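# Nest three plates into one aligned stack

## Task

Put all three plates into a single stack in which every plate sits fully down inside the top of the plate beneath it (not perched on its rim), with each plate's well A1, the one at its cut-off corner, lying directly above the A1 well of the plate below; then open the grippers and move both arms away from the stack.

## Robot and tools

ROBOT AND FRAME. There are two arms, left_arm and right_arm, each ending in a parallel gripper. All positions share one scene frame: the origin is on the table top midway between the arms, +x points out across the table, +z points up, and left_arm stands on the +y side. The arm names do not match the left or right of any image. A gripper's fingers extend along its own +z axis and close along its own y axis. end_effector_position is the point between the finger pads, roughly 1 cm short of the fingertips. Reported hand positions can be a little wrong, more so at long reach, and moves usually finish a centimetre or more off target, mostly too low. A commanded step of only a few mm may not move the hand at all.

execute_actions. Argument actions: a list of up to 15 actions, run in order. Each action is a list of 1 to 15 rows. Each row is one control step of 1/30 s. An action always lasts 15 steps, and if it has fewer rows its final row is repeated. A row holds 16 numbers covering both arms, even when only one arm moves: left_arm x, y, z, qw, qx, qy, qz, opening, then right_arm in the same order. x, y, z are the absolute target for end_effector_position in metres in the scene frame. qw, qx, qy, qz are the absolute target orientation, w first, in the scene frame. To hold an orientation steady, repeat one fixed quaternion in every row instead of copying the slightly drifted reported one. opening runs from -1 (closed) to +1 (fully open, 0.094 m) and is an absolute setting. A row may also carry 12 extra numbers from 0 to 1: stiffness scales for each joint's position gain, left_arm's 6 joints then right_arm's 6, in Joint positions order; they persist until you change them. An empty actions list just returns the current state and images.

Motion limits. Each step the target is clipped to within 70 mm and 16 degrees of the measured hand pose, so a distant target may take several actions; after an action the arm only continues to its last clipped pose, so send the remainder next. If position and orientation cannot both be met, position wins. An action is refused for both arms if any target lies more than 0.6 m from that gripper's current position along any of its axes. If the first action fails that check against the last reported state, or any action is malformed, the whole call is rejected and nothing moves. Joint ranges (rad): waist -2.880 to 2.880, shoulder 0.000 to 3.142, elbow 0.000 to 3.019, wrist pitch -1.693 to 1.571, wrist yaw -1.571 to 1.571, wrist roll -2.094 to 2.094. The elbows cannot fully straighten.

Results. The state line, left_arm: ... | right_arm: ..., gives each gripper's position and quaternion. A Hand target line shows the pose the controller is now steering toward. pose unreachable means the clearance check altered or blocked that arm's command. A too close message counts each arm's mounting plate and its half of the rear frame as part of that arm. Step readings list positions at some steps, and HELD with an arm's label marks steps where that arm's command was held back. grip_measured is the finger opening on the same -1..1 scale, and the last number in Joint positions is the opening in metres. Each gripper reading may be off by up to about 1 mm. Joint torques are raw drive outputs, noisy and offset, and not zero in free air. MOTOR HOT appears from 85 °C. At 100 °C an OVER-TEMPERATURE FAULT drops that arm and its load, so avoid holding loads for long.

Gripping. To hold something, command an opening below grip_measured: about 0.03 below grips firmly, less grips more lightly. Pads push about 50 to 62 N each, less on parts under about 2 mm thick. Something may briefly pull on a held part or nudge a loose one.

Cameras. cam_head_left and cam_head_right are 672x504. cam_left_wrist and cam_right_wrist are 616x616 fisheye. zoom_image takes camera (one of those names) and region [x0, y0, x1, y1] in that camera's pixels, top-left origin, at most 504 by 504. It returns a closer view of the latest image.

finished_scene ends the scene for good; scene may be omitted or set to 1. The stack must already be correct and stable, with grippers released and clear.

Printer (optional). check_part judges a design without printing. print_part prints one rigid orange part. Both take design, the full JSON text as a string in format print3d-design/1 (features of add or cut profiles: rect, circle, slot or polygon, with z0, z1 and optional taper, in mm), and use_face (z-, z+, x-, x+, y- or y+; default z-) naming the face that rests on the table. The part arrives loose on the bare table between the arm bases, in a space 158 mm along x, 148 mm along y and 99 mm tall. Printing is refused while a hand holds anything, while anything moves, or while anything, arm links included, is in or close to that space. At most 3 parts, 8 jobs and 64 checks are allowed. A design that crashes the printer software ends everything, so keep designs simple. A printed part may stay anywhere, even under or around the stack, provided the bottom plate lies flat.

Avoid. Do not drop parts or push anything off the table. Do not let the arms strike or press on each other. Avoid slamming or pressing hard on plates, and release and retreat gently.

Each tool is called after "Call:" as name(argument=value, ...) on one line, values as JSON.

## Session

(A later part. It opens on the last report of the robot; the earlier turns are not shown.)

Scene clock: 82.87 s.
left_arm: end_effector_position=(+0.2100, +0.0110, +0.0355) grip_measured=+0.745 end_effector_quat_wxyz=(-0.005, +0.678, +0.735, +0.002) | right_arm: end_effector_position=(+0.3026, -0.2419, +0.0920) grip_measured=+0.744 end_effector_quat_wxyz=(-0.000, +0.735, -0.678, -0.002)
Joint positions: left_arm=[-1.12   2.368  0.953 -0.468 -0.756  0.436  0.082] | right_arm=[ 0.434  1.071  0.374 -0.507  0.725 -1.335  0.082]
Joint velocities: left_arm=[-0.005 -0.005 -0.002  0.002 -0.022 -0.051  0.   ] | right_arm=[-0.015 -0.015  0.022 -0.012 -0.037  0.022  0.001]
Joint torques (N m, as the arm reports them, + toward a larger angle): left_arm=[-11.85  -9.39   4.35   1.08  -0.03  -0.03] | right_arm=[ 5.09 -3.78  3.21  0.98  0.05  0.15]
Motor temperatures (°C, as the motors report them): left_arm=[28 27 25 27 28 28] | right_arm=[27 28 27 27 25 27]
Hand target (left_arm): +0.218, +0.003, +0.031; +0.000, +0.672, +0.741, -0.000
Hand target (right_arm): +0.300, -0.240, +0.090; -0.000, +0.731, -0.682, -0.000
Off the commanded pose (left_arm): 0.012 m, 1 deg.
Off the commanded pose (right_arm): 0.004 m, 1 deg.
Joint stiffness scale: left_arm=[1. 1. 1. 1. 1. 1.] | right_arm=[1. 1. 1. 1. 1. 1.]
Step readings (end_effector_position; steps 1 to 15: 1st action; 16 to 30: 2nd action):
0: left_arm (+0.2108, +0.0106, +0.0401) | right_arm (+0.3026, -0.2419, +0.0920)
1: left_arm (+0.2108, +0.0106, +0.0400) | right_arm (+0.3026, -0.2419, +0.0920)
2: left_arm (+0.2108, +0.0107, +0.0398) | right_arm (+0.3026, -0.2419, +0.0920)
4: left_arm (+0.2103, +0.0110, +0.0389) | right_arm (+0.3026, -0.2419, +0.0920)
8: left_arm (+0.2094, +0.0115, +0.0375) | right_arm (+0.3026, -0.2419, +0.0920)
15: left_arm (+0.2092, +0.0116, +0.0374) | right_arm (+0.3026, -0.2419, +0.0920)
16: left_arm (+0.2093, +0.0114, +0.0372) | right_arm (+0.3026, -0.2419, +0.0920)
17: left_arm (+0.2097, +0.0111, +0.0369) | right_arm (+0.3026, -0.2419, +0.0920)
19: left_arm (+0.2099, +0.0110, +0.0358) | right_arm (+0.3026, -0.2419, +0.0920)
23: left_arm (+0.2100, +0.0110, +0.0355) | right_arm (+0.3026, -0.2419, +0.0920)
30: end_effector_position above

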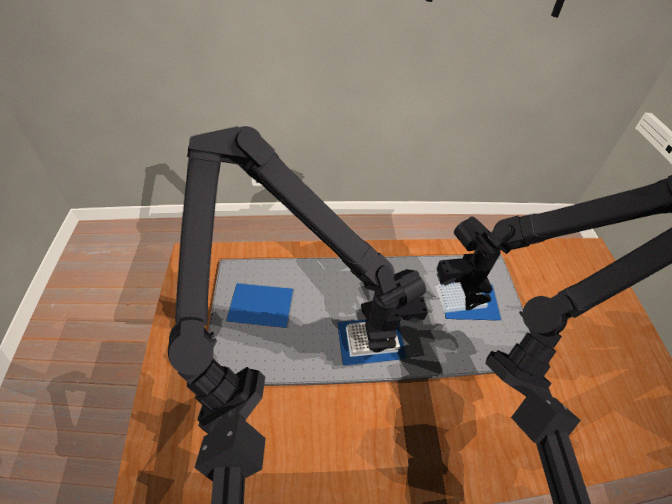

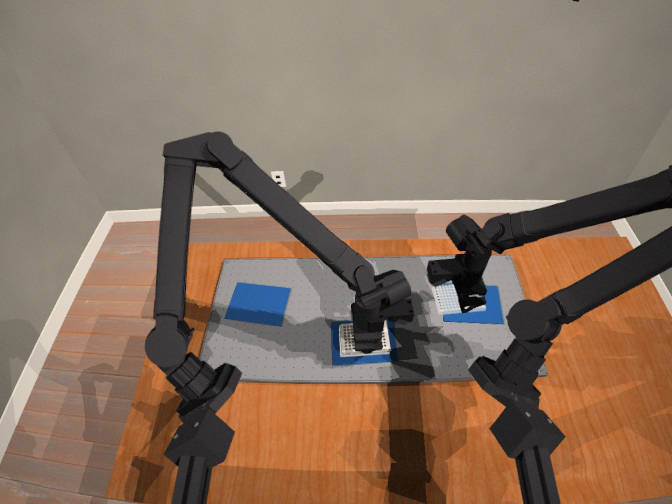

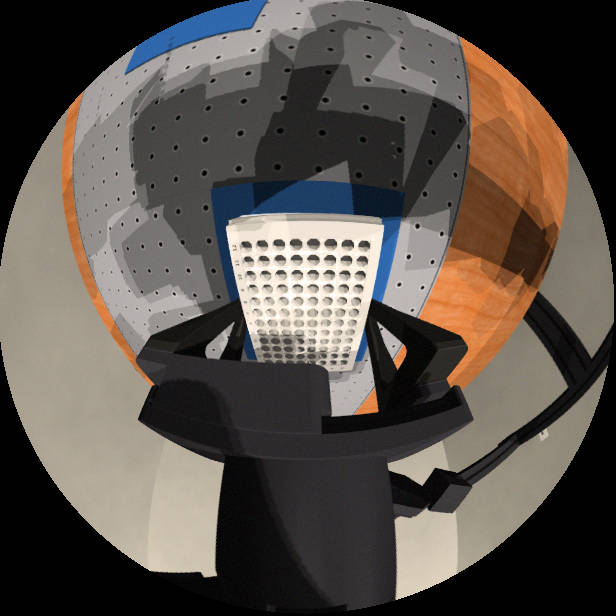

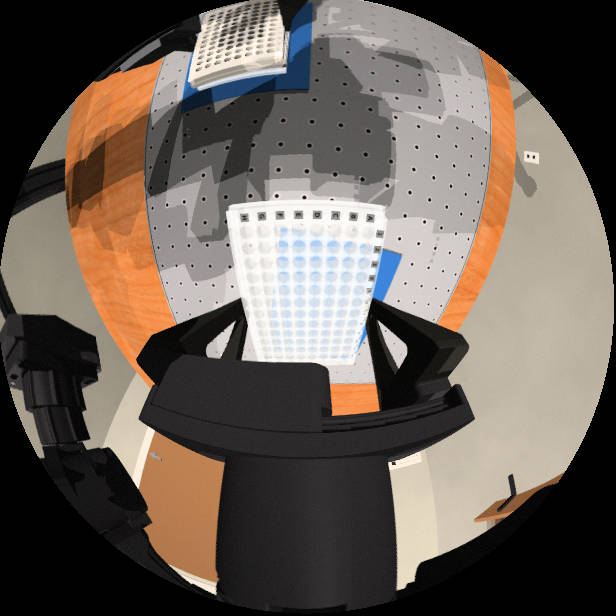

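Call:
execute_actions(actions=[[[0.218,0.003,0.031,0,0.676,0.737,0,1,0.3,-0.24,0.09,0,-0.731,0.682,0,0.71]],[[0.218,0.003,0.025,0,0.676,0.737,0,1,0.3,-0.24,0.09,0,-0.731,0.682,0,0.71]],[[0.218,0.003,0.019,0,0.676,0.737,0,1,0.3,-0.24,0.09,0,-0.731,0.682,0,0.71]],[[0.218,0.003,0.013,0,0.676,0.737,0,1,0.3,-0.24,0.09,0,-0.731,0.682,0,0.71]],[[0.218,0.003,0.013,0,0.676,0.737,0,0.86,0.3,-0.24,0.09,0,-0.731,0.682,0,0.71]],[[0.218,0.003,0.013,0,0.676,0.737,0,0.8,0.3,-0.24,0.09,0,-0.731,0.682,0,0.71]],[[0.218,0.003,0.013,0,0.676,0.737,0,1,0.3,-0.24,0.09,0,-0.731,0.682,0,0.71]]])

Call:
zoom_image(camera="cam_left_wrist", region=[186, 150, 426, 330])

Call:
zoom_image(camera="cam_right_wrist", region=[160, 0, 330, 120])

Call:
zoom_image(camera="cam_head_right", region=[320, 310, 410, 375])

Scene clock: 92.90 s.
left_arm: end_effector_position=(+0.2124, +0.0087, +0.0186) grip_measured=+1.000 end_effector_quat_wxyz=(-0.003, +0.681, +0.732, +0.002) | right_arm: end_effector_position=(+0.3026, -0.2419, +0.0920) grip_measured=+0.744 end_effector_quat_wxyz=(-0.000, +0.735, -0.678, -0.002)
Joint positions: left_arm=[-1.088  2.398  0.958 -0.406 -0.767  0.491  0.094] | right_arm=[ 0.434  1.071  0.374 -0.507  0.725 -1.335  0.082]
Joint velocities: left_arm=[-0.015 -0.005 -0.022 -0.002 -0.007 -0.095  0.   ] | right_arm=[-0.005 -0.005 -0.022 -0.007 -0.081 -0.037  0.   ]
Joint torques (N m, as the arm reports them, + toward a larger angle): left_arm=[-11.45  -9.62   3.71   1.04   0.07  -0.07] | right_arm=[ 5.07 -3.51  3.22  0.9   0.03  0.14]
Motor temperatures (°C, as the motors report them): left_arm=[28 27 25 27 28 28] | right_arm=[28 28 27 27 25 27]
Hand target (left_arm): +0.218, +0.003, +0.013; +0.000, +0.676, +0.737, +0.000
Hand target (right_arm): +0.300, -0.240, +0.090; -0.000, +0.731, -0.682, -0.000
Off the commanded pose (left_arm): 0.010 m, 1 deg.
Off the commanded pose (right_arm): 0.004 m, 1 deg.
Joint stiffness scale: left_arm=[1. 1. 1. 1. 1. 1.] | right_arm=[1. 1. 1. 1. 1. 1.]
Step readings (end_effector_position; steps 1 to 15: 1st action; 16 to 30: 2nd action; 31 to 45: 3rd action; 46 to 60: 4th action; 61 to 75: 5th action; 76 to 90: 6th action; 91 to 105: 7th action):
0: left_arm (+0.2100, +0.0110, +0.0355) | right_arm (+0.3026, -0.2419, +0.0920)
1: left_arm (+0.2100, +0.0110, +0.0355) | right_arm (+0.3026, -0.2419, +0.0920)
2: left_arm (+0.2099, +0.0110, +0.0354) | right_arm (+0.3026, -0.2419, +0.0920)
4: left_arm (+0.2099, +0.0111, +0.0353) | right_arm (+0.3026, -0.2419, +0.0920)
8: left_arm (+0.2099, +0.0111, +0.0353) | right_arm (+0.3026, -0.2419, +0.0920)
15: left_arm (+0.2099, +0.0111, +0.0353) | right_arm (+0.3026, -0.2419, +0.0920)
16: left_arm (+0.2103, +0.0109, +0.0349) | right_arm (+0.3026, -0.2419, +0.0920)
17: left_arm (+0.2107, +0.0103, +0.0342) | right_arm (+0.3026, -0.2419, +0.0920)
19: left_arm (+0.2112, +0.0099, +0.0320) | right_arm (+0.3026, -0.2419, +0.0920)
23: left_arm (+0.2102, +0.0110, +0.0288) | right_arm (+0.3026, -0.2419, +0.0920)
30: left_arm (+0.2099, +0.0110, +0.0284) | right_arm (+0.3026, -0.2419, +0.0920)
31: left_arm (+0.2102, +0.0107, +0.0282) | right_arm (+0.3026, -0.2419, +0.0920)
32: left_arm (+0.2107, +0.0101, +0.0276) | right_arm (+0.3026, -0.2419, +0.0920)
34: left_arm (+0.2112, +0.0096, +0.0259) | right_arm (+0.3026, -0.2419, +0.0920)
38: left_arm (+0.2105, +0.0105, +0.0233) | right_arm (+0.3026, -0.2419, +0.0920)
45: left_arm (+0.2104, +0.0104, +0.0231) | right_arm (+0.3026, -0.2419, +0.0920)
46: left_arm (+0.2107, +0.0102, +0.0227) | right_arm (+0.3026, -0.2419, +0.0920)
47: left_arm (+0.2112, +0.0096, +0.0221) | right_arm (+0.3026, -0.2419, +0.0920)
49: left_arm (+0.2116, +0.0090, +0.0202) | right_arm (+0.3026, -0.2419, +0.0920)
53: left_arm (+0.2114, +0.0093, +0.0184) | right_arm (+0.3026, -0.2419, +0.0920)
60: left_arm (+0.2114, +0.0093, +0.0184) | right_arm (+0.3026, -0.2419, +0.0920)
61: left_arm (+0.2113, +0.0093, +0.0184) | right_arm (+0.3026, -0.2419, +0.0920)
62: left_arm (+0.2111, +0.0092, +0.0184) | right_arm (+0.3026, -0.2419, +0.0920)
64: left_arm (+0.2110, +0.0091, +0.0184) | right_arm (+0.3026, -0.2419, +0.0920)
68: left_arm (+0.2110, +0.0091, +0.0184) | right_arm (+0.3026, -0.2419, +0.0920)
75: left_arm (+0.2110, +0.0091, +0.0184) | right_arm (+0.3026, -0.2419, +0.0920)
76: left_arm (+0.2110, +0.0091, +0.0184) | right_arm (+0.3026, -0.2419, +0.0920)
77: left_arm (+0.2110, +0.0091, +0.0184) | right_arm (+0.3026, -0.2419, +0.0920)
79: left_arm (+0.2110, +0.0091, +0.0184) | right_arm (+0.3026, -0.2419, +0.0920)
83: left_arm (+0.2110, +0.0091, +0.0184) | right_arm (+0.3026, -0.2419, +0.0920)
90: left_arm (+0.2110, +0.0091, +0.0184) | right_arm (+0.3026, -0.2419, +0.0920)
91: left_arm (+0.2111, +0.0092, +0.0184) | right_arm (+0.3026, -0.2419, +0.0920)
92: left_arm (+0.2118, +0.0091, +0.0185) | right_arm (+0.3026, -0.2419, +0.0920)
94: left_arm (+0.2124, +0.0087, +0.0186) | right_arm (+0.3026, -0.2419, +0.0920)
98: left_arm (+0.2124, +0.0087, +0.0186) | right_arm (+0.3026, -0.2419, +0.0920)
105: end_effector_position above

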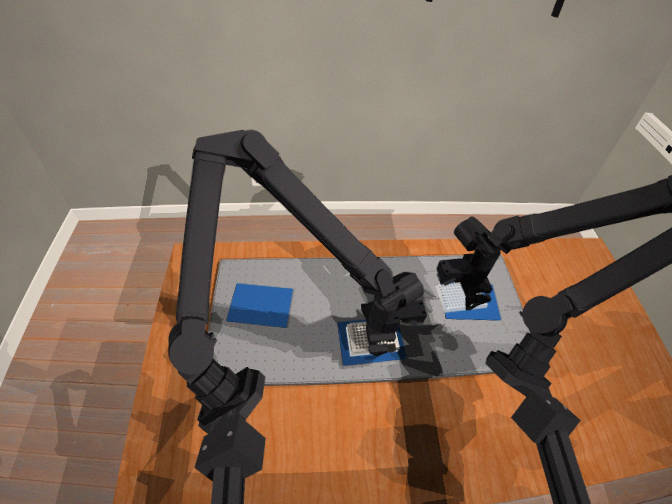

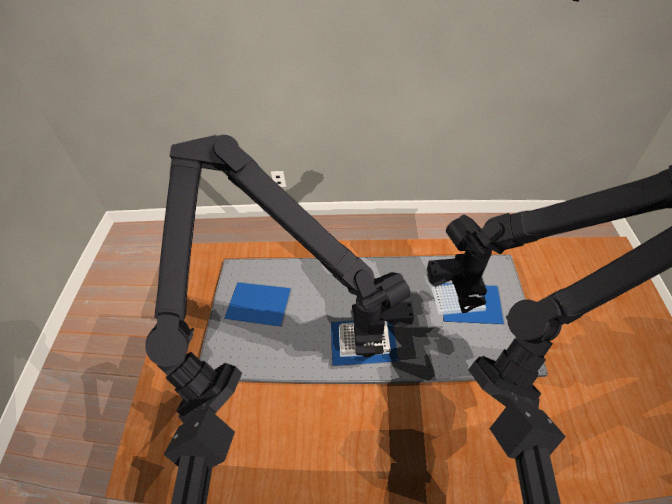

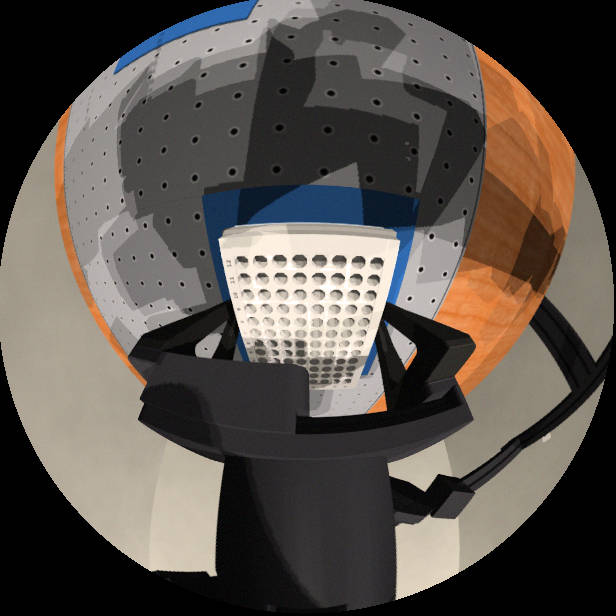

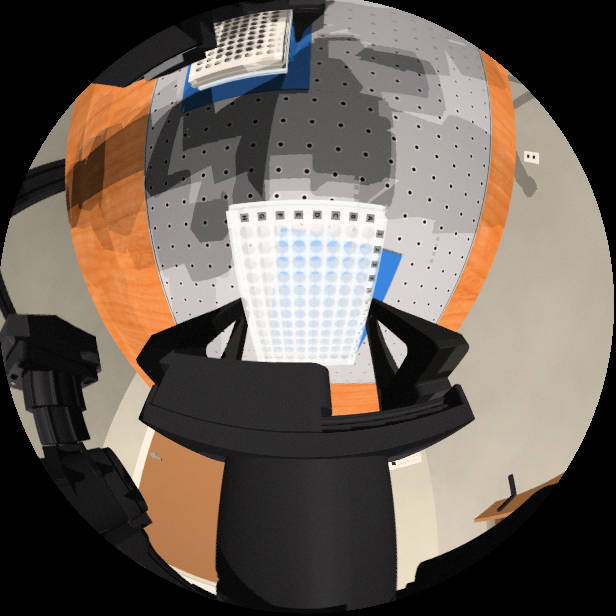

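Region (186, 150, 426, 330) of cam_left_wrist's 616x616 image, scaled by 2.100, with more detail than that image has; it fills the top 378 rows of this view, and the rest is white.

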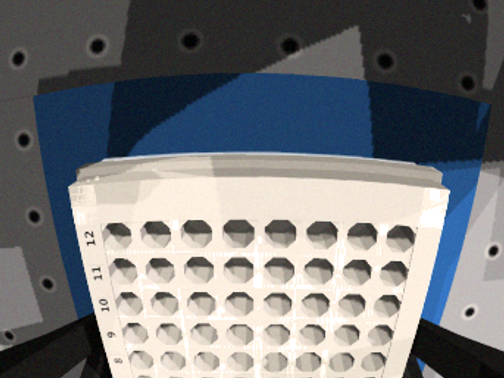

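Region (160, 0, 330, 120) of cam_right_wrist's 616x616 image, scaled by 2.965, with more detail than that image has; it fills the top 356 rows of this view, and the rest is white.

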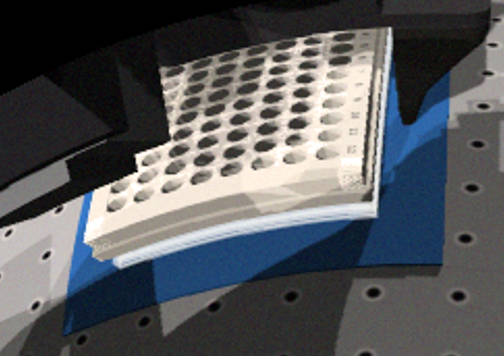

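Region (320, 310, 410, 375) of cam_head_right's 672x504 image, scaled by 5.600, with more detail than that image has.

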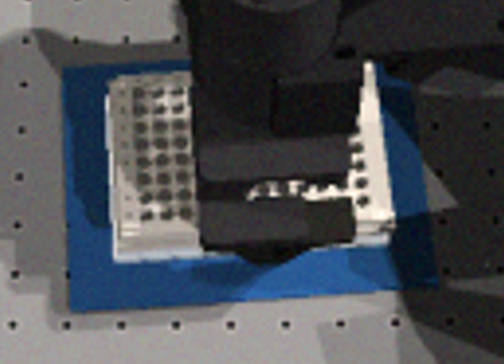

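Call:
execute_actions(actions=[[[0.216,0.004,0.03,0,0.676,0.737,0,1,0.3,-0.24,0.09,0,-0.731,0.682,0,0.71]],[[0.216,0.004,0.045,0,0.676,0.737,0,1,0.3,-0.24,0.09,0,-0.731,0.682,0,0.71]],[[0.216,0.004,0.075,0,0.676,0.737,0,1,0.3,-0.24,0.09,0,-0.731,0.682,0,0.71]],[[0.22,0.07,0.075,0,0.676,0.737,0,1,0.3,-0.24,0.09,0,-0.731,0.682,0,0.71]],[[0.22,0.14,0.07,0,0.676,0.737,0,1,0.3,-0.24,0.09,0,-0.731,0.682,0,0.71]],[[0.22,0.21,0.05,0,0.676,0.737,0,1,0.3,-0.24,0.09,0,-0.731,0.682,0,0.71]],[[0.22,0.22,0.035,0,0.676,0.737,0,1,0.3,-0.24,0.09,0,-0.731,0.682,0,0.71]]])

Call:
zoom_image(camera="cam_left_wrist", region=[230, 0, 450, 150])

Call:
zoom_image(camera="cam_head_right", region=[325, 312, 405, 370])

Call:
zoom_image(camera="cam_head_left", region=[332, 312, 412, 370])

Scene clock: 103.00 s.
left_arm: end_effector_position=(+0.2220, +0.2193, +0.0378) grip_measured=+1.000 end_effector_quat_wxyz=(+0.001, +0.673, +0.740, +0.002) | right_arm: end_effector_position=(+0.3026, -0.2419, +0.0920) grip_measured=+0.744 end_effector_quat_wxyz=(-0.000, +0.735, -0.678, -0.002)
Joint positions: left_arm=[-0.781  1.833  0.413 -0.108 -0.803  0.908  0.094] | right_arm=[ 0.434  1.071  0.374 -0.507  0.725 -1.335  0.082]
Joint velocities: left_arm=[ 0.005 -0.024 -0.012  0.032 -0.081  0.095  0.   ] | right_arm=[ 0.015 -0.015 -0.017 -0.002 -0.051  0.022  0.001]
Joint torques (N m, as the arm reports them, + toward a larger angle): left_arm=[-8.22 -5.92  0.29  1.18  0.27 -0.03] | right_arm=[ 4.95 -4.09  3.19  0.87  0.04  0.15]
Motor temperatures (°C, as the motors report them): left_arm=[28 27 25 27 28 28] | right_arm=[28 28 27 27 25 27]
Hand target (left_arm): +0.220, +0.220, +0.035; +0.001, +0.676, +0.737, +0.000
Hand target (right_arm): +0.300, -0.240, +0.090; -0.000, +0.731, -0.682, -0.000
Off the commanded pose (left_arm): 0.004 m, 1 deg.
Off the commanded pose (right_arm): 0.004 m, 1 deg.
Joint stiffness scale: left_arm=[1. 1. 1. 1. 1. 1.] | right_arm=[1. 1. 1. 1. 1. 1.]
Step readings (end_effector_position; steps 1 to 15: 1st action; 16 to 30: 2nd action; 31 to 45: 3rd action; 46 to 60: 4th action; 61 to 75: 5th action; 76 to 90: 6th action; 91 to 105: 7th action):
0: left_arm (+0.2124, +0.0087, +0.0186) | right_arm (+0.3026, -0.2419, +0.0920)
1: left_arm (+0.2120, +0.0091, +0.0188) | right_arm (+0.3026, -0.2419, +0.0920)
2: left_arm (+0.2112, +0.0098, +0.0188) | right_arm (+0.3026, -0.2419, +0.0920)
4: left_arm (+0.2102, +0.0110, +0.0188) | right_arm (+0.3026, -0.2419, +0.0920)
8: left_arm (+0.2096, +0.0117, +0.0189) | right_arm (+0.3026, -0.2419, +0.0920)
15: left_arm (+0.2096, +0.0118, +0.0189) | right_arm (+0.3026, -0.2419, +0.0920)
16: left_arm (+0.2087, +0.0124, +0.0194) | right_arm (+0.3026, -0.2419, +0.0920)
17: left_arm (+0.2075, +0.0139, +0.0207) | right_arm (+0.3026, -0.2419, +0.0920)
19: left_arm (+0.2064, +0.0151, +0.0240) | right_arm (+0.3026, -0.2419, +0.0920)
23: left_arm (+0.2075, +0.0137, +0.0296) | right_arm (+0.3026, -0.2419, +0.0920)
30: left_arm (+0.2078, +0.0138, +0.0304) | right_arm (+0.3026, -0.2419, +0.0920)
31: left_arm (+0.2064, +0.0144, +0.0320) | right_arm (+0.3026, -0.2419, +0.0920)
32: left_arm (+0.2045, +0.0168, +0.0350) | right_arm (+0.3026, -0.2419, +0.0920)
34: left_arm (+0.2035, +0.0178, +0.0447) | right_arm (+0.3026, -0.2419, +0.0920)
38: left_arm (+0.2072, +0.0135, +0.0612) | right_arm (+0.3026, -0.2419, +0.0920)
45: left_arm (+0.2087, +0.0132, +0.0638) | right_arm (+0.3026, -0.2419, +0.0920)
46: left_arm (+0.2087, +0.0171, +0.0636) | right_arm (+0.3026, -0.2419, +0.0920)
47: left_arm (+0.2071, +0.0266, +0.0641) | right_arm (+0.3026, -0.2419, +0.0920)
49: left_arm (+0.2024, +0.0561, +0.0666) | right_arm (+0.3026, -0.2419, +0.0920)
53: left_arm (+0.2075, +0.0791, +0.0722) | right_arm (+0.3026, -0.2419, +0.0920)
60: left_arm (+0.2119, +0.0766, +0.0744) | right_arm (+0.3026, -0.2419, +0.0920)
61: left_arm (+0.2122, +0.0809, +0.0731) | right_arm (+0.3026, -0.2419, +0.0920)
62: left_arm (+0.2114, +0.0902, +0.0717) | right_arm (+0.3026, -0.2419, +0.0920)
64: left_arm (+0.2064, +0.1213, +0.0687) | right_arm (+0.3026, -0.2419, +0.0920)
68: left_arm (+0.2071, +0.1512, +0.0673) | right_arm (+0.3026, -0.2419, +0.0920)
75: left_arm (+0.2124, +0.1470, +0.0687) | right_arm (+0.3026, -0.2419, +0.0920)
76: left_arm (+0.2135, +0.1512, +0.0668) | right_arm (+0.3026, -0.2419, +0.0920)
77: left_arm (+0.2146, +0.1597, +0.0634) | right_arm (+0.3026, -0.2419, +0.0920)
79: left_arm (+0.2103, +0.1893, +0.0550) | right_arm (+0.3026, -0.2419, +0.0920)
83: left_arm (+0.2080, +0.2191, +0.0484) | right_arm (+0.3026, -0.2419, +0.0920)
90: left_arm (+0.2139, +0.2140, +0.0492) | right_arm (+0.3026, -0.2419, +0.0920)
91: left_arm (+0.2150, +0.2138, +0.0483) | right_arm (+0.3026, -0.2419, +0.0920)
92: left_arm (+0.2170, +0.2141, +0.0462) | right_arm (+0.3026, -0.2419, +0.0920)
94: left_arm (+0.2198, +0.2173, +0.0413) | right_arm (+0.3026, -0.2419, +0.0920)
98: left_arm (+0.2218, +0.2197, +0.0379) | right_arm (+0.3026, -0.2419, +0.0920)
105: end_effector_position above

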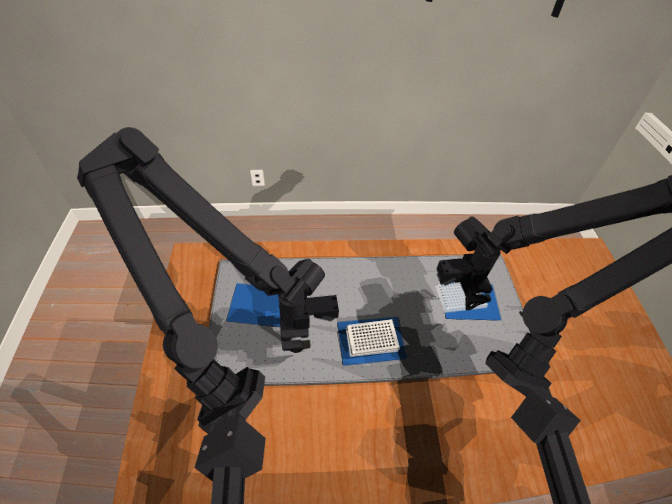

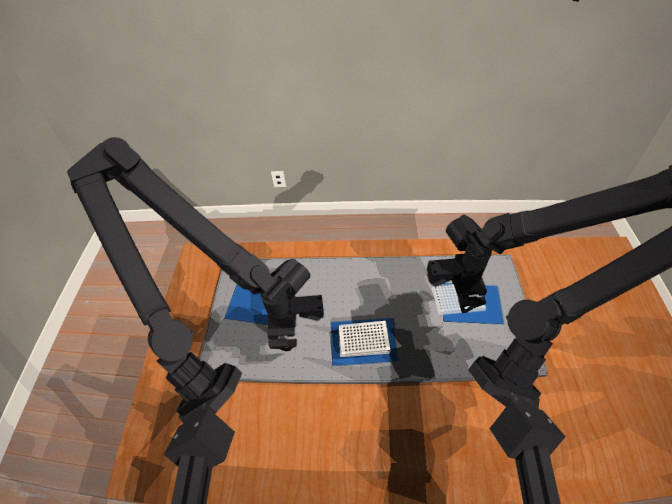

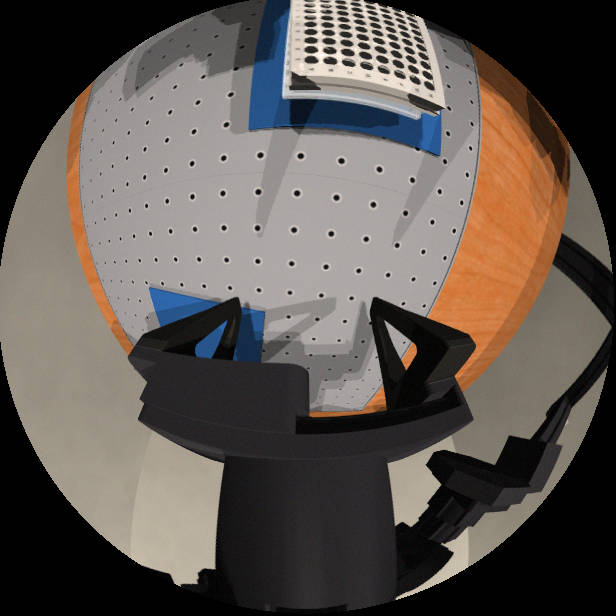

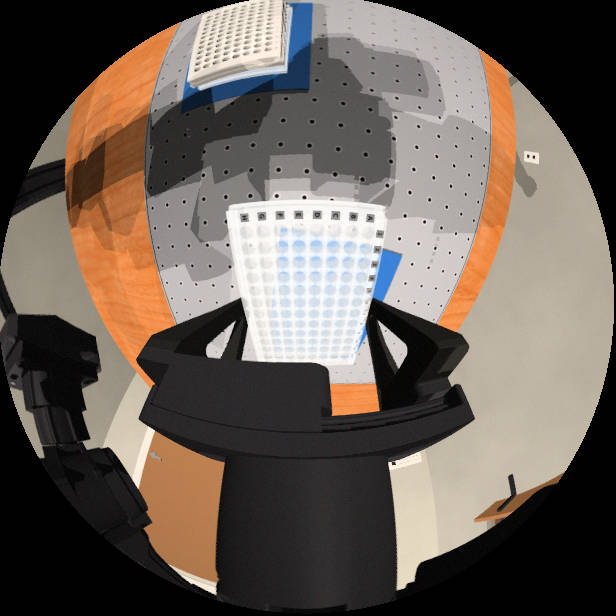

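Region (230, 0, 450, 150) of cam_left_wrist's 616x616 image, scaled by 2.291, with more detail than that image has; it fills the top 344 rows of this view, and the rest is white.

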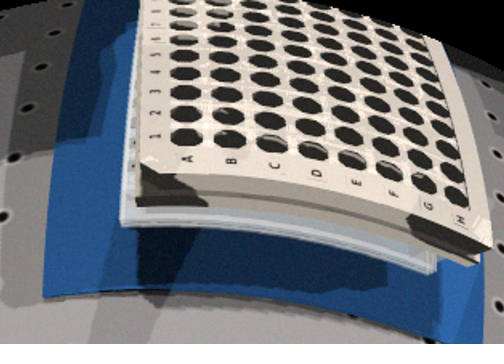

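Region (325, 312, 405, 370) of cam_head_right's 672x504 image, scaled by 6.300, with more detail than that image has; it fills the top 365 rows of this view, and the rest is white.

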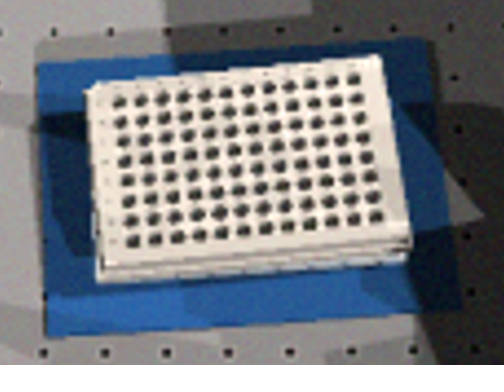

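Region (332, 312, 412, 370) of cam_head_left's 672x504 image, scaled by 6.300, with more detail than that image has; it fills the top 365 rows of this view, and the rest is white.

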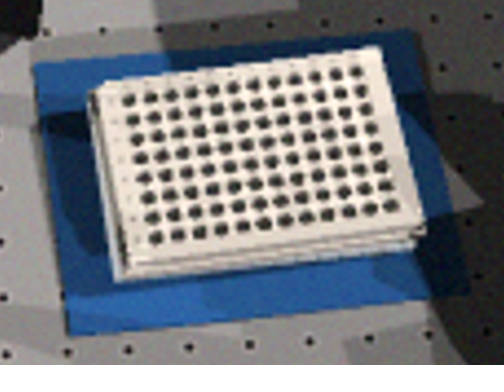

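Call:
execute_actions(actions=[[[0.215,0.18,0.075,0,0.676,0.737,0,1,0.3,-0.24,0.09,0,-0.731,0.682,0,0.71]],[[0.213,0.11,0.08,0,0.676,0.737,0,1,0.3,-0.24,0.09,0,-0.731,0.682,0,0.71]],[[0.213,0.05,0.075,0,0.676,0.737,0,1,0.3,-0.24,0.09,0,-0.731,0.682,0,0.71]],[[0.215,0.015,0.065,0,0.676,0.737,0,1,0.3,-0.24,0.09,0,-0.731,0.682,0,0.71]],[[0.215,0.01,0.055,0,0.676,0.737,0,1,0.3,-0.24,0.09,0,-0.731,0.682,0,0.71]],[[0.215,0.01,0.048,0,0.676,0.737,0,1,0.3,-0.24,0.09,0,-0.731,0.682,0,0.71]]])

Scene clock: 115.77 s.
left_arm: end_effector_position=(+0.2085, +0.0213, +0.0479) grip_measured=+1.000 end_effector_quat_wxyz=(-0.011, +0.678, +0.735, +0.002) | right_arm: end_effector_position=(+0.3026, -0.2419, +0.0920) grip_measured=+0.744 end_effector_quat_wxyz=(-0.000, +0.735, -0.678, -0.002)
Joint positions: left_arm=[-1.134  2.329  0.932 -0.513 -0.747  0.408  0.094] | right_arm=[ 0.434  1.071  0.374 -0.507  0.725 -1.335  0.082]
Joint velocities: left_arm=[-0.015  0.005 -0.002  0.007 -0.081 -0.051  0.   ] | right_arm=[-0.015 -0.005 -0.002 -0.002 -0.022  0.007 -0.   ]
Joint torques (N m, as the arm reports them, + toward a larger angle): left_arm=[-12.87 -10.34   4.66   1.07  -0.03  -0.01] | right_arm=[ 4.86 -3.5   3.21  0.93  0.03  0.12]
Motor temperatures (°C, as the motors report them): left_arm=[28 27 25 27 28 28] | right_arm=[28 28 27 27 25 27]
Hand target (left_arm): +0.215, +0.010, +0.048; +0.000, +0.676, +0.737, -0.000
Hand target (right_arm): +0.300, -0.240, +0.090; -0.000, +0.731, -0.682, -0.000
Off the commanded pose (left_arm): 0.013 m, 1 deg.
Off the commanded pose (right_arm): 0.004 m, 1 deg.
Joint stiffness scale: left_arm=[1. 1. 1. 1. 1. 1.] | right_arm=[1. 1. 1. 1. 1. 1.]
Step readings (end_effector_position; steps 1 to 15: 1st action; 16 to 30: 2nd action; 31 to 45: 3rd action; 46 to 60: 4th action; 61 to 75: 5th action; 76 to 90: 6th action):
0: left_arm (+0.2221, +0.2193, +0.0378) | right_arm (+0.3026, -0.2419, +0.0920)
1: left_arm (+0.2205, +0.2181, +0.0399) | right_arm (+0.3026, -0.2419, +0.0920)
2: left_arm (+0.2177, +0.2135, +0.0456) | right_arm (+0.3026, -0.2419, +0.0920)
4: left_arm (+0.2149, +0.1975, +0.0606) | right_arm (+0.3026, -0.2419, +0.0920)
8: left_arm (+0.2162, +0.1804, +0.0755) | right_arm (+0.3026, -0.2419, +0.0920)
15: left_arm (+0.2132, +0.1826, +0.0748) | right_arm (+0.3026, -0.2419, +0.0920)
16: left_arm (+0.2122, +0.1792, +0.0752) | right_arm (+0.3026, -0.2419, +0.0920)
17: left_arm (+0.2109, +0.1703, +0.0760) | right_arm (+0.3026, -0.2419, +0.0920)
19: left_arm (+0.2109, +0.1417, +0.0768) | right_arm (+0.3026, -0.2419, +0.0920)
23: left_arm (+0.2119, +0.1081, +0.0750) | right_arm (+0.3026, -0.2419, +0.0920)
30: left_arm (+0.2096, +0.1108, +0.0745) | right_arm (+0.3026, -0.2419, +0.0920)
31: left_arm (+0.2091, +0.1078, +0.0746) | right_arm (+0.3026, -0.2419, +0.0920)
32: left_arm (+0.2095, +0.1007, +0.0740) | right_arm (+0.3026, -0.2419, +0.0920)
34: left_arm (+0.2119, +0.0774, +0.0714) | right_arm (+0.3026, -0.2419, +0.0920)
38: left_arm (+0.2132, +0.0519, +0.0677) | right_arm (+0.3026, -0.2419, +0.0920)
45: left_arm (+0.2118, +0.0538, +0.0676) | right_arm (+0.3026, -0.2419, +0.0920)
46: left_arm (+0.2121, +0.0521, +0.0671) | right_arm (+0.3026, -0.2419, +0.0920)
47: left_arm (+0.2130, +0.0479, +0.0659) | right_arm (+0.3026, -0.2419, +0.0920)
49: left_arm (+0.2156, +0.0345, +0.0615) | right_arm (+0.3026, -0.2419, +0.0920)
53: left_arm (+0.2158, +0.0231, +0.0560) | right_arm (+0.3026, -0.2419, +0.0920)
60: left_arm (+0.2152, +0.0237, +0.0558) | right_arm (+0.3026, -0.2419, +0.0920)
61: left_arm (+0.2152, +0.0236, +0.0557) | right_arm (+0.3026, -0.2419, +0.0920)
62: left_arm (+0.2147, +0.0235, +0.0552) | right_arm (+0.3026, -0.2419, +0.0920)
64: left_arm (+0.2132, +0.0233, +0.0536) | right_arm (+0.3026, -0.2419, +0.0920)
68: left_arm (+0.2100, +0.0237, +0.0509) | right_arm (+0.3026, -0.2419, +0.0920)
75: left_arm (+0.2098, +0.0237, +0.0507) | right_arm (+0.3026, -0.2419, +0.0920)
76: left_arm (+0.2100, +0.0233, +0.0506) | right_arm (+0.3026, -0.2419, +0.0920)
77: left_arm (+0.2104, +0.0226, +0.0503) | right_arm (+0.3026, -0.2419, +0.0920)
79: left_arm (+0.2101, +0.0215, +0.0495) | right_arm (+0.3026, -0.2419, +0.0920)
83: left_arm (+0.2087, +0.0213, +0.0481) | right_arm (+0.3026, -0.2419, +0.0920)
90: end_effector_position above

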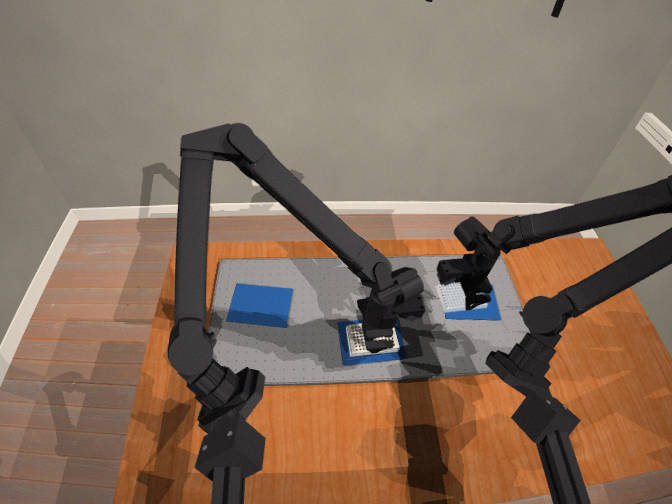

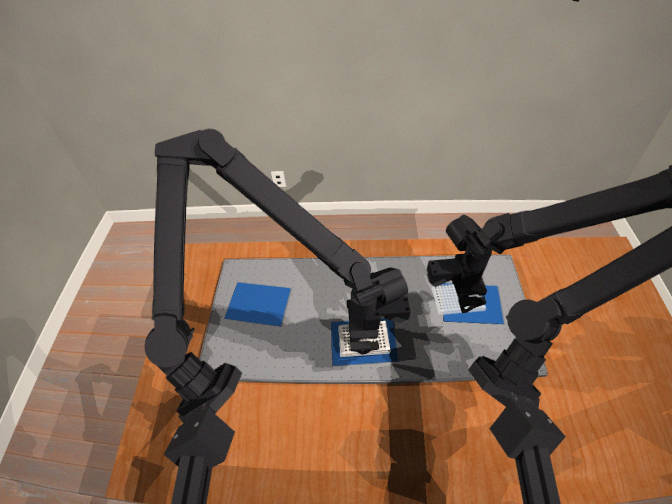

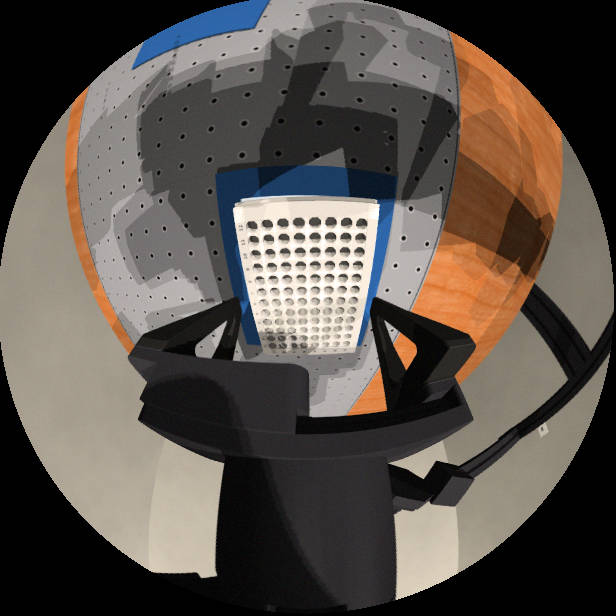

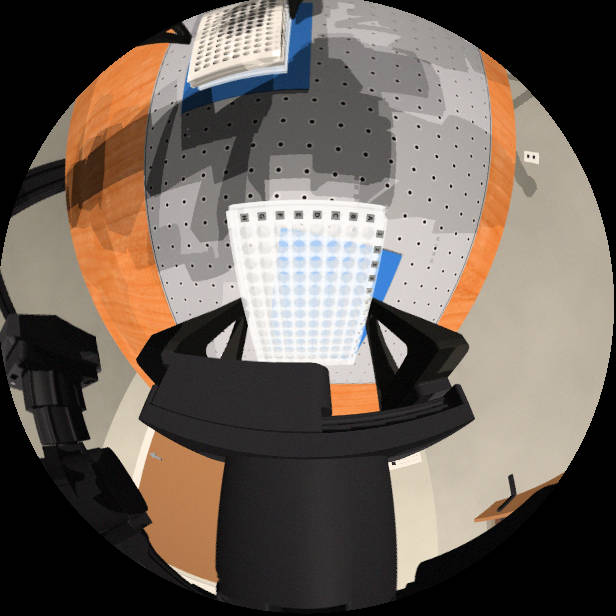

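Call:
execute_actions(actions=[[[0.215,0.01,0.041,0,0.676,0.737,0,1,0.3,-0.24,0.09,0,-0.731,0.682,0,0.71]],[[0.215,0.01,0.034,0,0.676,0.737,0,1,0.3,-0.24,0.09,0,-0.731,0.682,0,0.71]],[[0.215,0.01,0.027,0,0.676,0.737,0,1,0.3,-0.24,0.09,0,-0.731,0.682,0,0.71]],[[0.217,0.01,0.02,0,0.676,0.737,0,1,0.3,-0.24,0.09,0,-0.731,0.682,0,0.71]],[[0.217,0.01,0.014,0,0.676,0.737,0,1,0.3,-0.24,0.09,0,-0.731,0.682,0,0.71]],[[0.217,0.01,0.014,0,0.676,0.737,0,0.86,0.3,-0.24,0.09,0,-0.731,0.682,0,0.71]],[[0.217,0.01,0.014,0,0.676,0.737,0,0.79,0.3,-0.24,0.09,0,-0.731,0.682,0,0.71]],[[0.217,0.01,0.014,0,0.676,0.737,0,1,0.3,-0.24,0.09,0,-0.731,0.682,0,0.71]],[[0.218,0.01,0.028,0,0.676,0.737,0,1,0.3,-0.24,0.09,0,-0.731,0.682,0,0.71]],[[0.219,0.01,0.035,0,0.676,0.737,0,1,0.3,-0.24,0.09,0,-0.731,0.682,0,0.71]],[[0.219,0.01,0.042,0,0.676,0.737,0,1,0.3,-0.24,0.09,0,-0.731,0.682,0,0.71]]])

Call:
zoom_image(camera="cam_left_wrist", region=[186, 150, 426, 330])

Call:
zoom_image(camera="cam_right_wrist", region=[160, 0, 330, 120])

Scene clock: 130.40 s.
left_arm: end_effector_position=(+0.2091, +0.0223, +0.0264) grip_measured=+1.000 end_effector_quat_wxyz=(-0.018, +0.681, +0.732, +0.003) | right_arm: end_effector_position=(+0.3026, -0.2419, +0.0920) grip_measured=+0.744 end_effector_quat_wxyz=(-0.000, +0.735, -0.678, -0.002)
Joint positions: left_arm=[-1.092  2.368  0.938 -0.461 -0.759  0.459  0.094] | right_arm=[ 0.434  1.071  0.374 -0.507  0.725 -1.335  0.082]
Joint velocities: left_arm=[ 0.005 -0.015 -0.012  0.002  0.051 -0.051  0.   ] | right_arm=[-0.015  0.005 -0.012 -0.002  0.022  0.11   0.   ]
Joint torques (N m, as the arm reports them, + toward a larger angle): left_arm=[-15.22 -11.95   3.91  -0.45   0.26  -0.29] | right_arm=[ 4.88 -3.77  3.13  0.93  0.04  0.13]
Motor temperatures (°C, as the motors report them): left_arm=[28 27 25 27 28 28] | right_arm=[28 28 27 27 25 27]
Hand target (left_arm): +0.219, +0.010, +0.042; +0.000, +0.676, +0.737, -0.000
Hand target (right_arm): +0.300, -0.240, +0.090; -0.000, +0.731, -0.682, -0.000
Off the commanded pose (left_arm): 0.022 m, 2 deg.
Off the commanded pose (right_arm): 0.004 m, 1 deg.
Joint stiffness scale: left_arm=[1. 1. 1. 1. 1. 1.] | right_arm=[1. 1. 1. 1. 1. 1.]
Step readings (end_effector_position; steps 1 to 15: 1st action; 16 to 30: 2nd action; 31 to 45: 3rd action; 46 to 60: 4th action; 61 to 75: 5th action; 76 to 90: 6th action; 91 to 105: 7th action; 106 to 120: 8th action; 121 to 135: 9th action; 136 to 150: 10th action; 151 to 165: 11th action):
0: left_arm (+0.2085, +0.0213, +0.0479) | right_arm (+0.3026, -0.2419, +0.0920)
1: left_arm (+0.2090, +0.0209, +0.0478) | right_arm (+0.3026, -0.2419, +0.0920)
2: left_arm (+0.2094, +0.0199, +0.0473) | right_arm (+0.3026, -0.2419, +0.0920)
4: left_arm (+0.2092, +0.0184, +0.0462) | right_arm (+0.3026, -0.2419, +0.0920)
8: left_arm (+0.2075, +0.0181, +0.0445) | right_arm (+0.3026, -0.2419, +0.0920)
15: left_arm (+0.2073, +0.0180, +0.0443) | right_arm (+0.3026, -0.2419, +0.0920)
16: left_arm (+0.2078, +0.0178, +0.0439) | right_arm (+0.3026, -0.2419, +0.0920)
17: left_arm (+0.2084, +0.0170, +0.0432) | right_arm (+0.3026, -0.2419, +0.0920)
19: left_arm (+0.2087, +0.0165, +0.0409) | right_arm (+0.3026, -0.2419, +0.0920)
23: left_arm (+0.2078, +0.0175, +0.0378) | right_arm (+0.3026, -0.2419, +0.0920)
30: left_arm (+0.2076, +0.0175, +0.0375) | right_arm (+0.3026, -0.2419, +0.0920)
31: left_arm (+0.2081, +0.0172, +0.0371) | right_arm (+0.3026, -0.2419, +0.0920)
32: left_arm (+0.2085, +0.0165, +0.0363) | right_arm (+0.3026, -0.2419, +0.0920)
34: left_arm (+0.2090, +0.0158, +0.0343) | right_arm (+0.3026, -0.2419, +0.0920)
38: left_arm (+0.2081, +0.0168, +0.0311) | right_arm (+0.3026, -0.2419, +0.0920)
45: left_arm (+0.2078, +0.0169, +0.0306) | right_arm (+0.3026, -0.2419, +0.0920)
46: left_arm (+0.2085, +0.0167, +0.0303) | right_arm (+0.3026, -0.2419, +0.0920)
47: left_arm (+0.2091, +0.0162, +0.0295) | right_arm (+0.3026, -0.2419, +0.0920)
49: left_arm (+0.2101, +0.0160, +0.0273) | right_arm (+0.3026, -0.2419, +0.0920)
53: left_arm (+0.2102, +0.0175, +0.0241) | right_arm (+0.3026, -0.2419, +0.0920)
60: left_arm (+0.2100, +0.0174, +0.0238) | right_arm (+0.3026, -0.2419, +0.0920)
61: left_arm (+0.2102, +0.0171, +0.0234) | right_arm (+0.3026, -0.2419, +0.0920)
62: left_arm (+0.2107, +0.0165, +0.0229) | right_arm (+0.3026, -0.2419, +0.0920)
64: left_arm (+0.2109, +0.0160, +0.0211) | right_arm (+0.3026, -0.2419, +0.0920)
68: left_arm (+0.2100, +0.0167, +0.0187) | right_arm (+0.3026, -0.2419, +0.0920)
75: left_arm (+0.2102, +0.0166, +0.0187) | right_arm (+0.3026, -0.2419, +0.0920)
76: left_arm (+0.2101, +0.0165, +0.0187) | right_arm (+0.3026, -0.2419, +0.0920)
77: left_arm (+0.2101, +0.0165, +0.0187) | right_arm (+0.3026, -0.2419, +0.0920)
79: left_arm (+0.2101, +0.0165, +0.0187) | right_arm (+0.3026, -0.2419, +0.0920)
83: left_arm (+0.2101, +0.0165, +0.0187) | right_arm (+0.3026, -0.2419, +0.0920)
90: left_arm (+0.2101, +0.0165, +0.0187) | right_arm (+0.3026, -0.2419, +0.0920)
91: left_arm (+0.2101, +0.0165, +0.0187) | right_arm (+0.3026, -0.2419, +0.0920)
92: left_arm (+0.2101, +0.0165, +0.0187) | right_arm (+0.3026, -0.2419, +0.0920)
94: left_arm (+0.2101, +0.0165, +0.0187) | right_arm (+0.3026, -0.2419, +0.0920)
98: left_arm (+0.2101, +0.0165, +0.0187) | right_arm (+0.3026, -0.2419, +0.0920)
105: left_arm (+0.2101, +0.0165, +0.0187) | right_arm (+0.3026, -0.2419, +0.0920)
106: left_arm (+0.2102, +0.0166, +0.0187) | right_arm (+0.3026, -0.2419, +0.0920)
107: left_arm (+0.2105, +0.0165, +0.0187) | right_arm (+0.3026, -0.2419, +0.0920)
109: left_arm (+0.2108, +0.0162, +0.0188) | right_arm (+0.3026, -0.2419, +0.0920)
113: left_arm (+0.2108, +0.0162, +0.0188) | right_arm (+0.3026, -0.2419, +0.0920)
120: left_arm (+0.2108, +0.0162, +0.0188) | right_arm (+0.3026, -0.2419, +0.0920)
121: left_arm (+0.2107, +0.0164, +0.0189) | right_arm (+0.3026, -0.2419, +0.0920)
122: left_arm (+0.2106, +0.0166, +0.0190) | right_arm (+0.3026, -0.2419, +0.0920)
124: left_arm (+0.2100, +0.0175, +0.0190) | right_arm (+0.3026, -0.2419, +0.0920)
128: left_arm (+0.2095, +0.0180, +0.0190) | right_arm (+0.3026, -0.2419, +0.0920)
135: left_arm (+0.2095, +0.0181, +0.0190) | right_arm (+0.3026, -0.2419, +0.0920)
136: left_arm (+0.2090, +0.0185, +0.0191) | right_arm (+0.3026, -0.2419, +0.0920)
137: left_arm (+0.2085, +0.0194, +0.0193) | right_arm (+0.3026, -0.2419, +0.0920)
139: left_arm (+0.2076, +0.0208, +0.0194) | right_arm (+0.3026, -0.2419, +0.0920)
143: left_arm (+0.2073, +0.0214, +0.0196) | right_arm (+0.3026, -0.2419, +0.0920)
150: left_arm (+0.2072, +0.0216, +0.0196) | right_arm (+0.3026, -0.2419, +0.0920)
151: left_arm (+0.2070, +0.0217, +0.0199) | right_arm (+0.3026, -0.2419, +0.0920)
152: left_arm (+0.2066, +0.0225, +0.0206) | right_arm (+0.3026, -0.2419, +0.0920)
154: left_arm (+0.2068, +0.0231, +0.0225) | right_arm (+0.3026, -0.2419, +0.0920)
158: left_arm (+0.2087, +0.0222, +0.0259) | right_arm (+0.3026, -0.2419, +0.0920)
165: end_effector_position above

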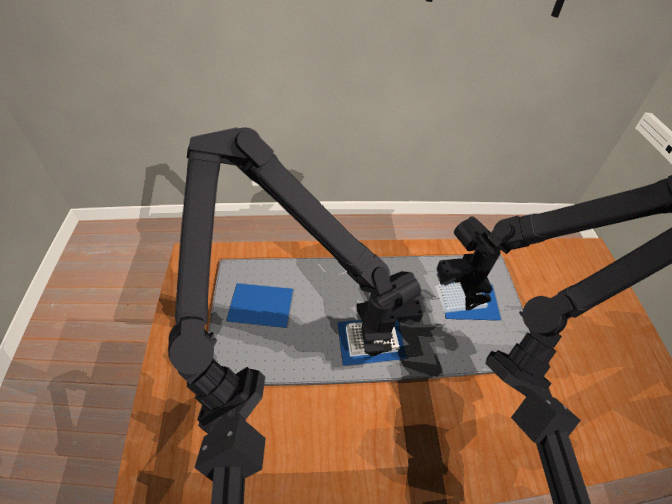

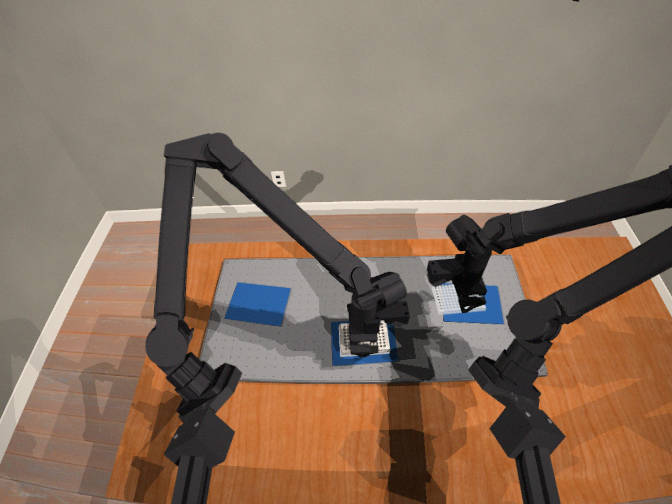

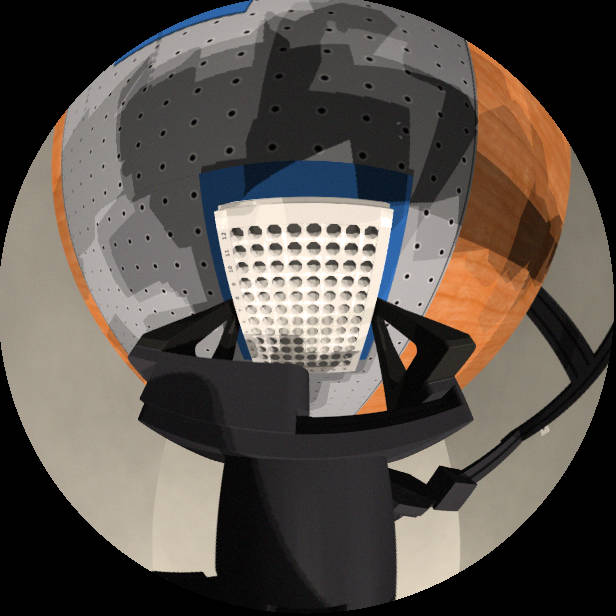

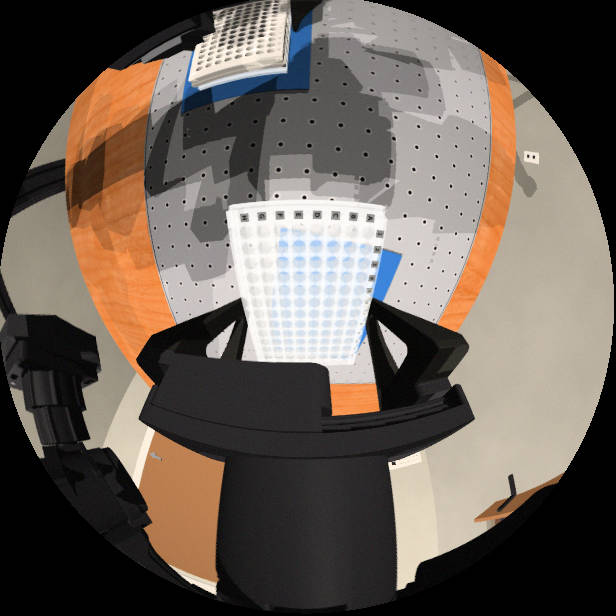

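Region (186, 150, 426, 330) of cam_left_wrist's 616x616 image, scaled by 2.100, with more detail than that image has; it fills the top 378 rows of this view, and the rest is white.

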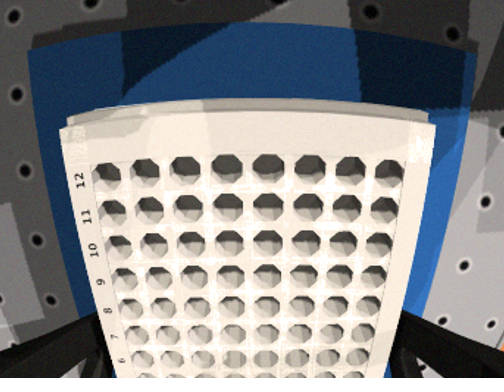

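Region (160, 0, 330, 120) of cam_right_wrist's 616x616 image, scaled by 2.965, with more detail than that image has; it fills the top 356 rows of this view, and the rest is white.

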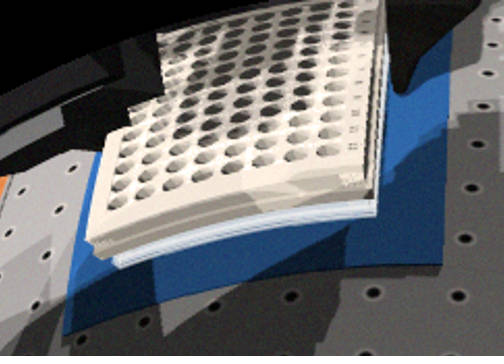

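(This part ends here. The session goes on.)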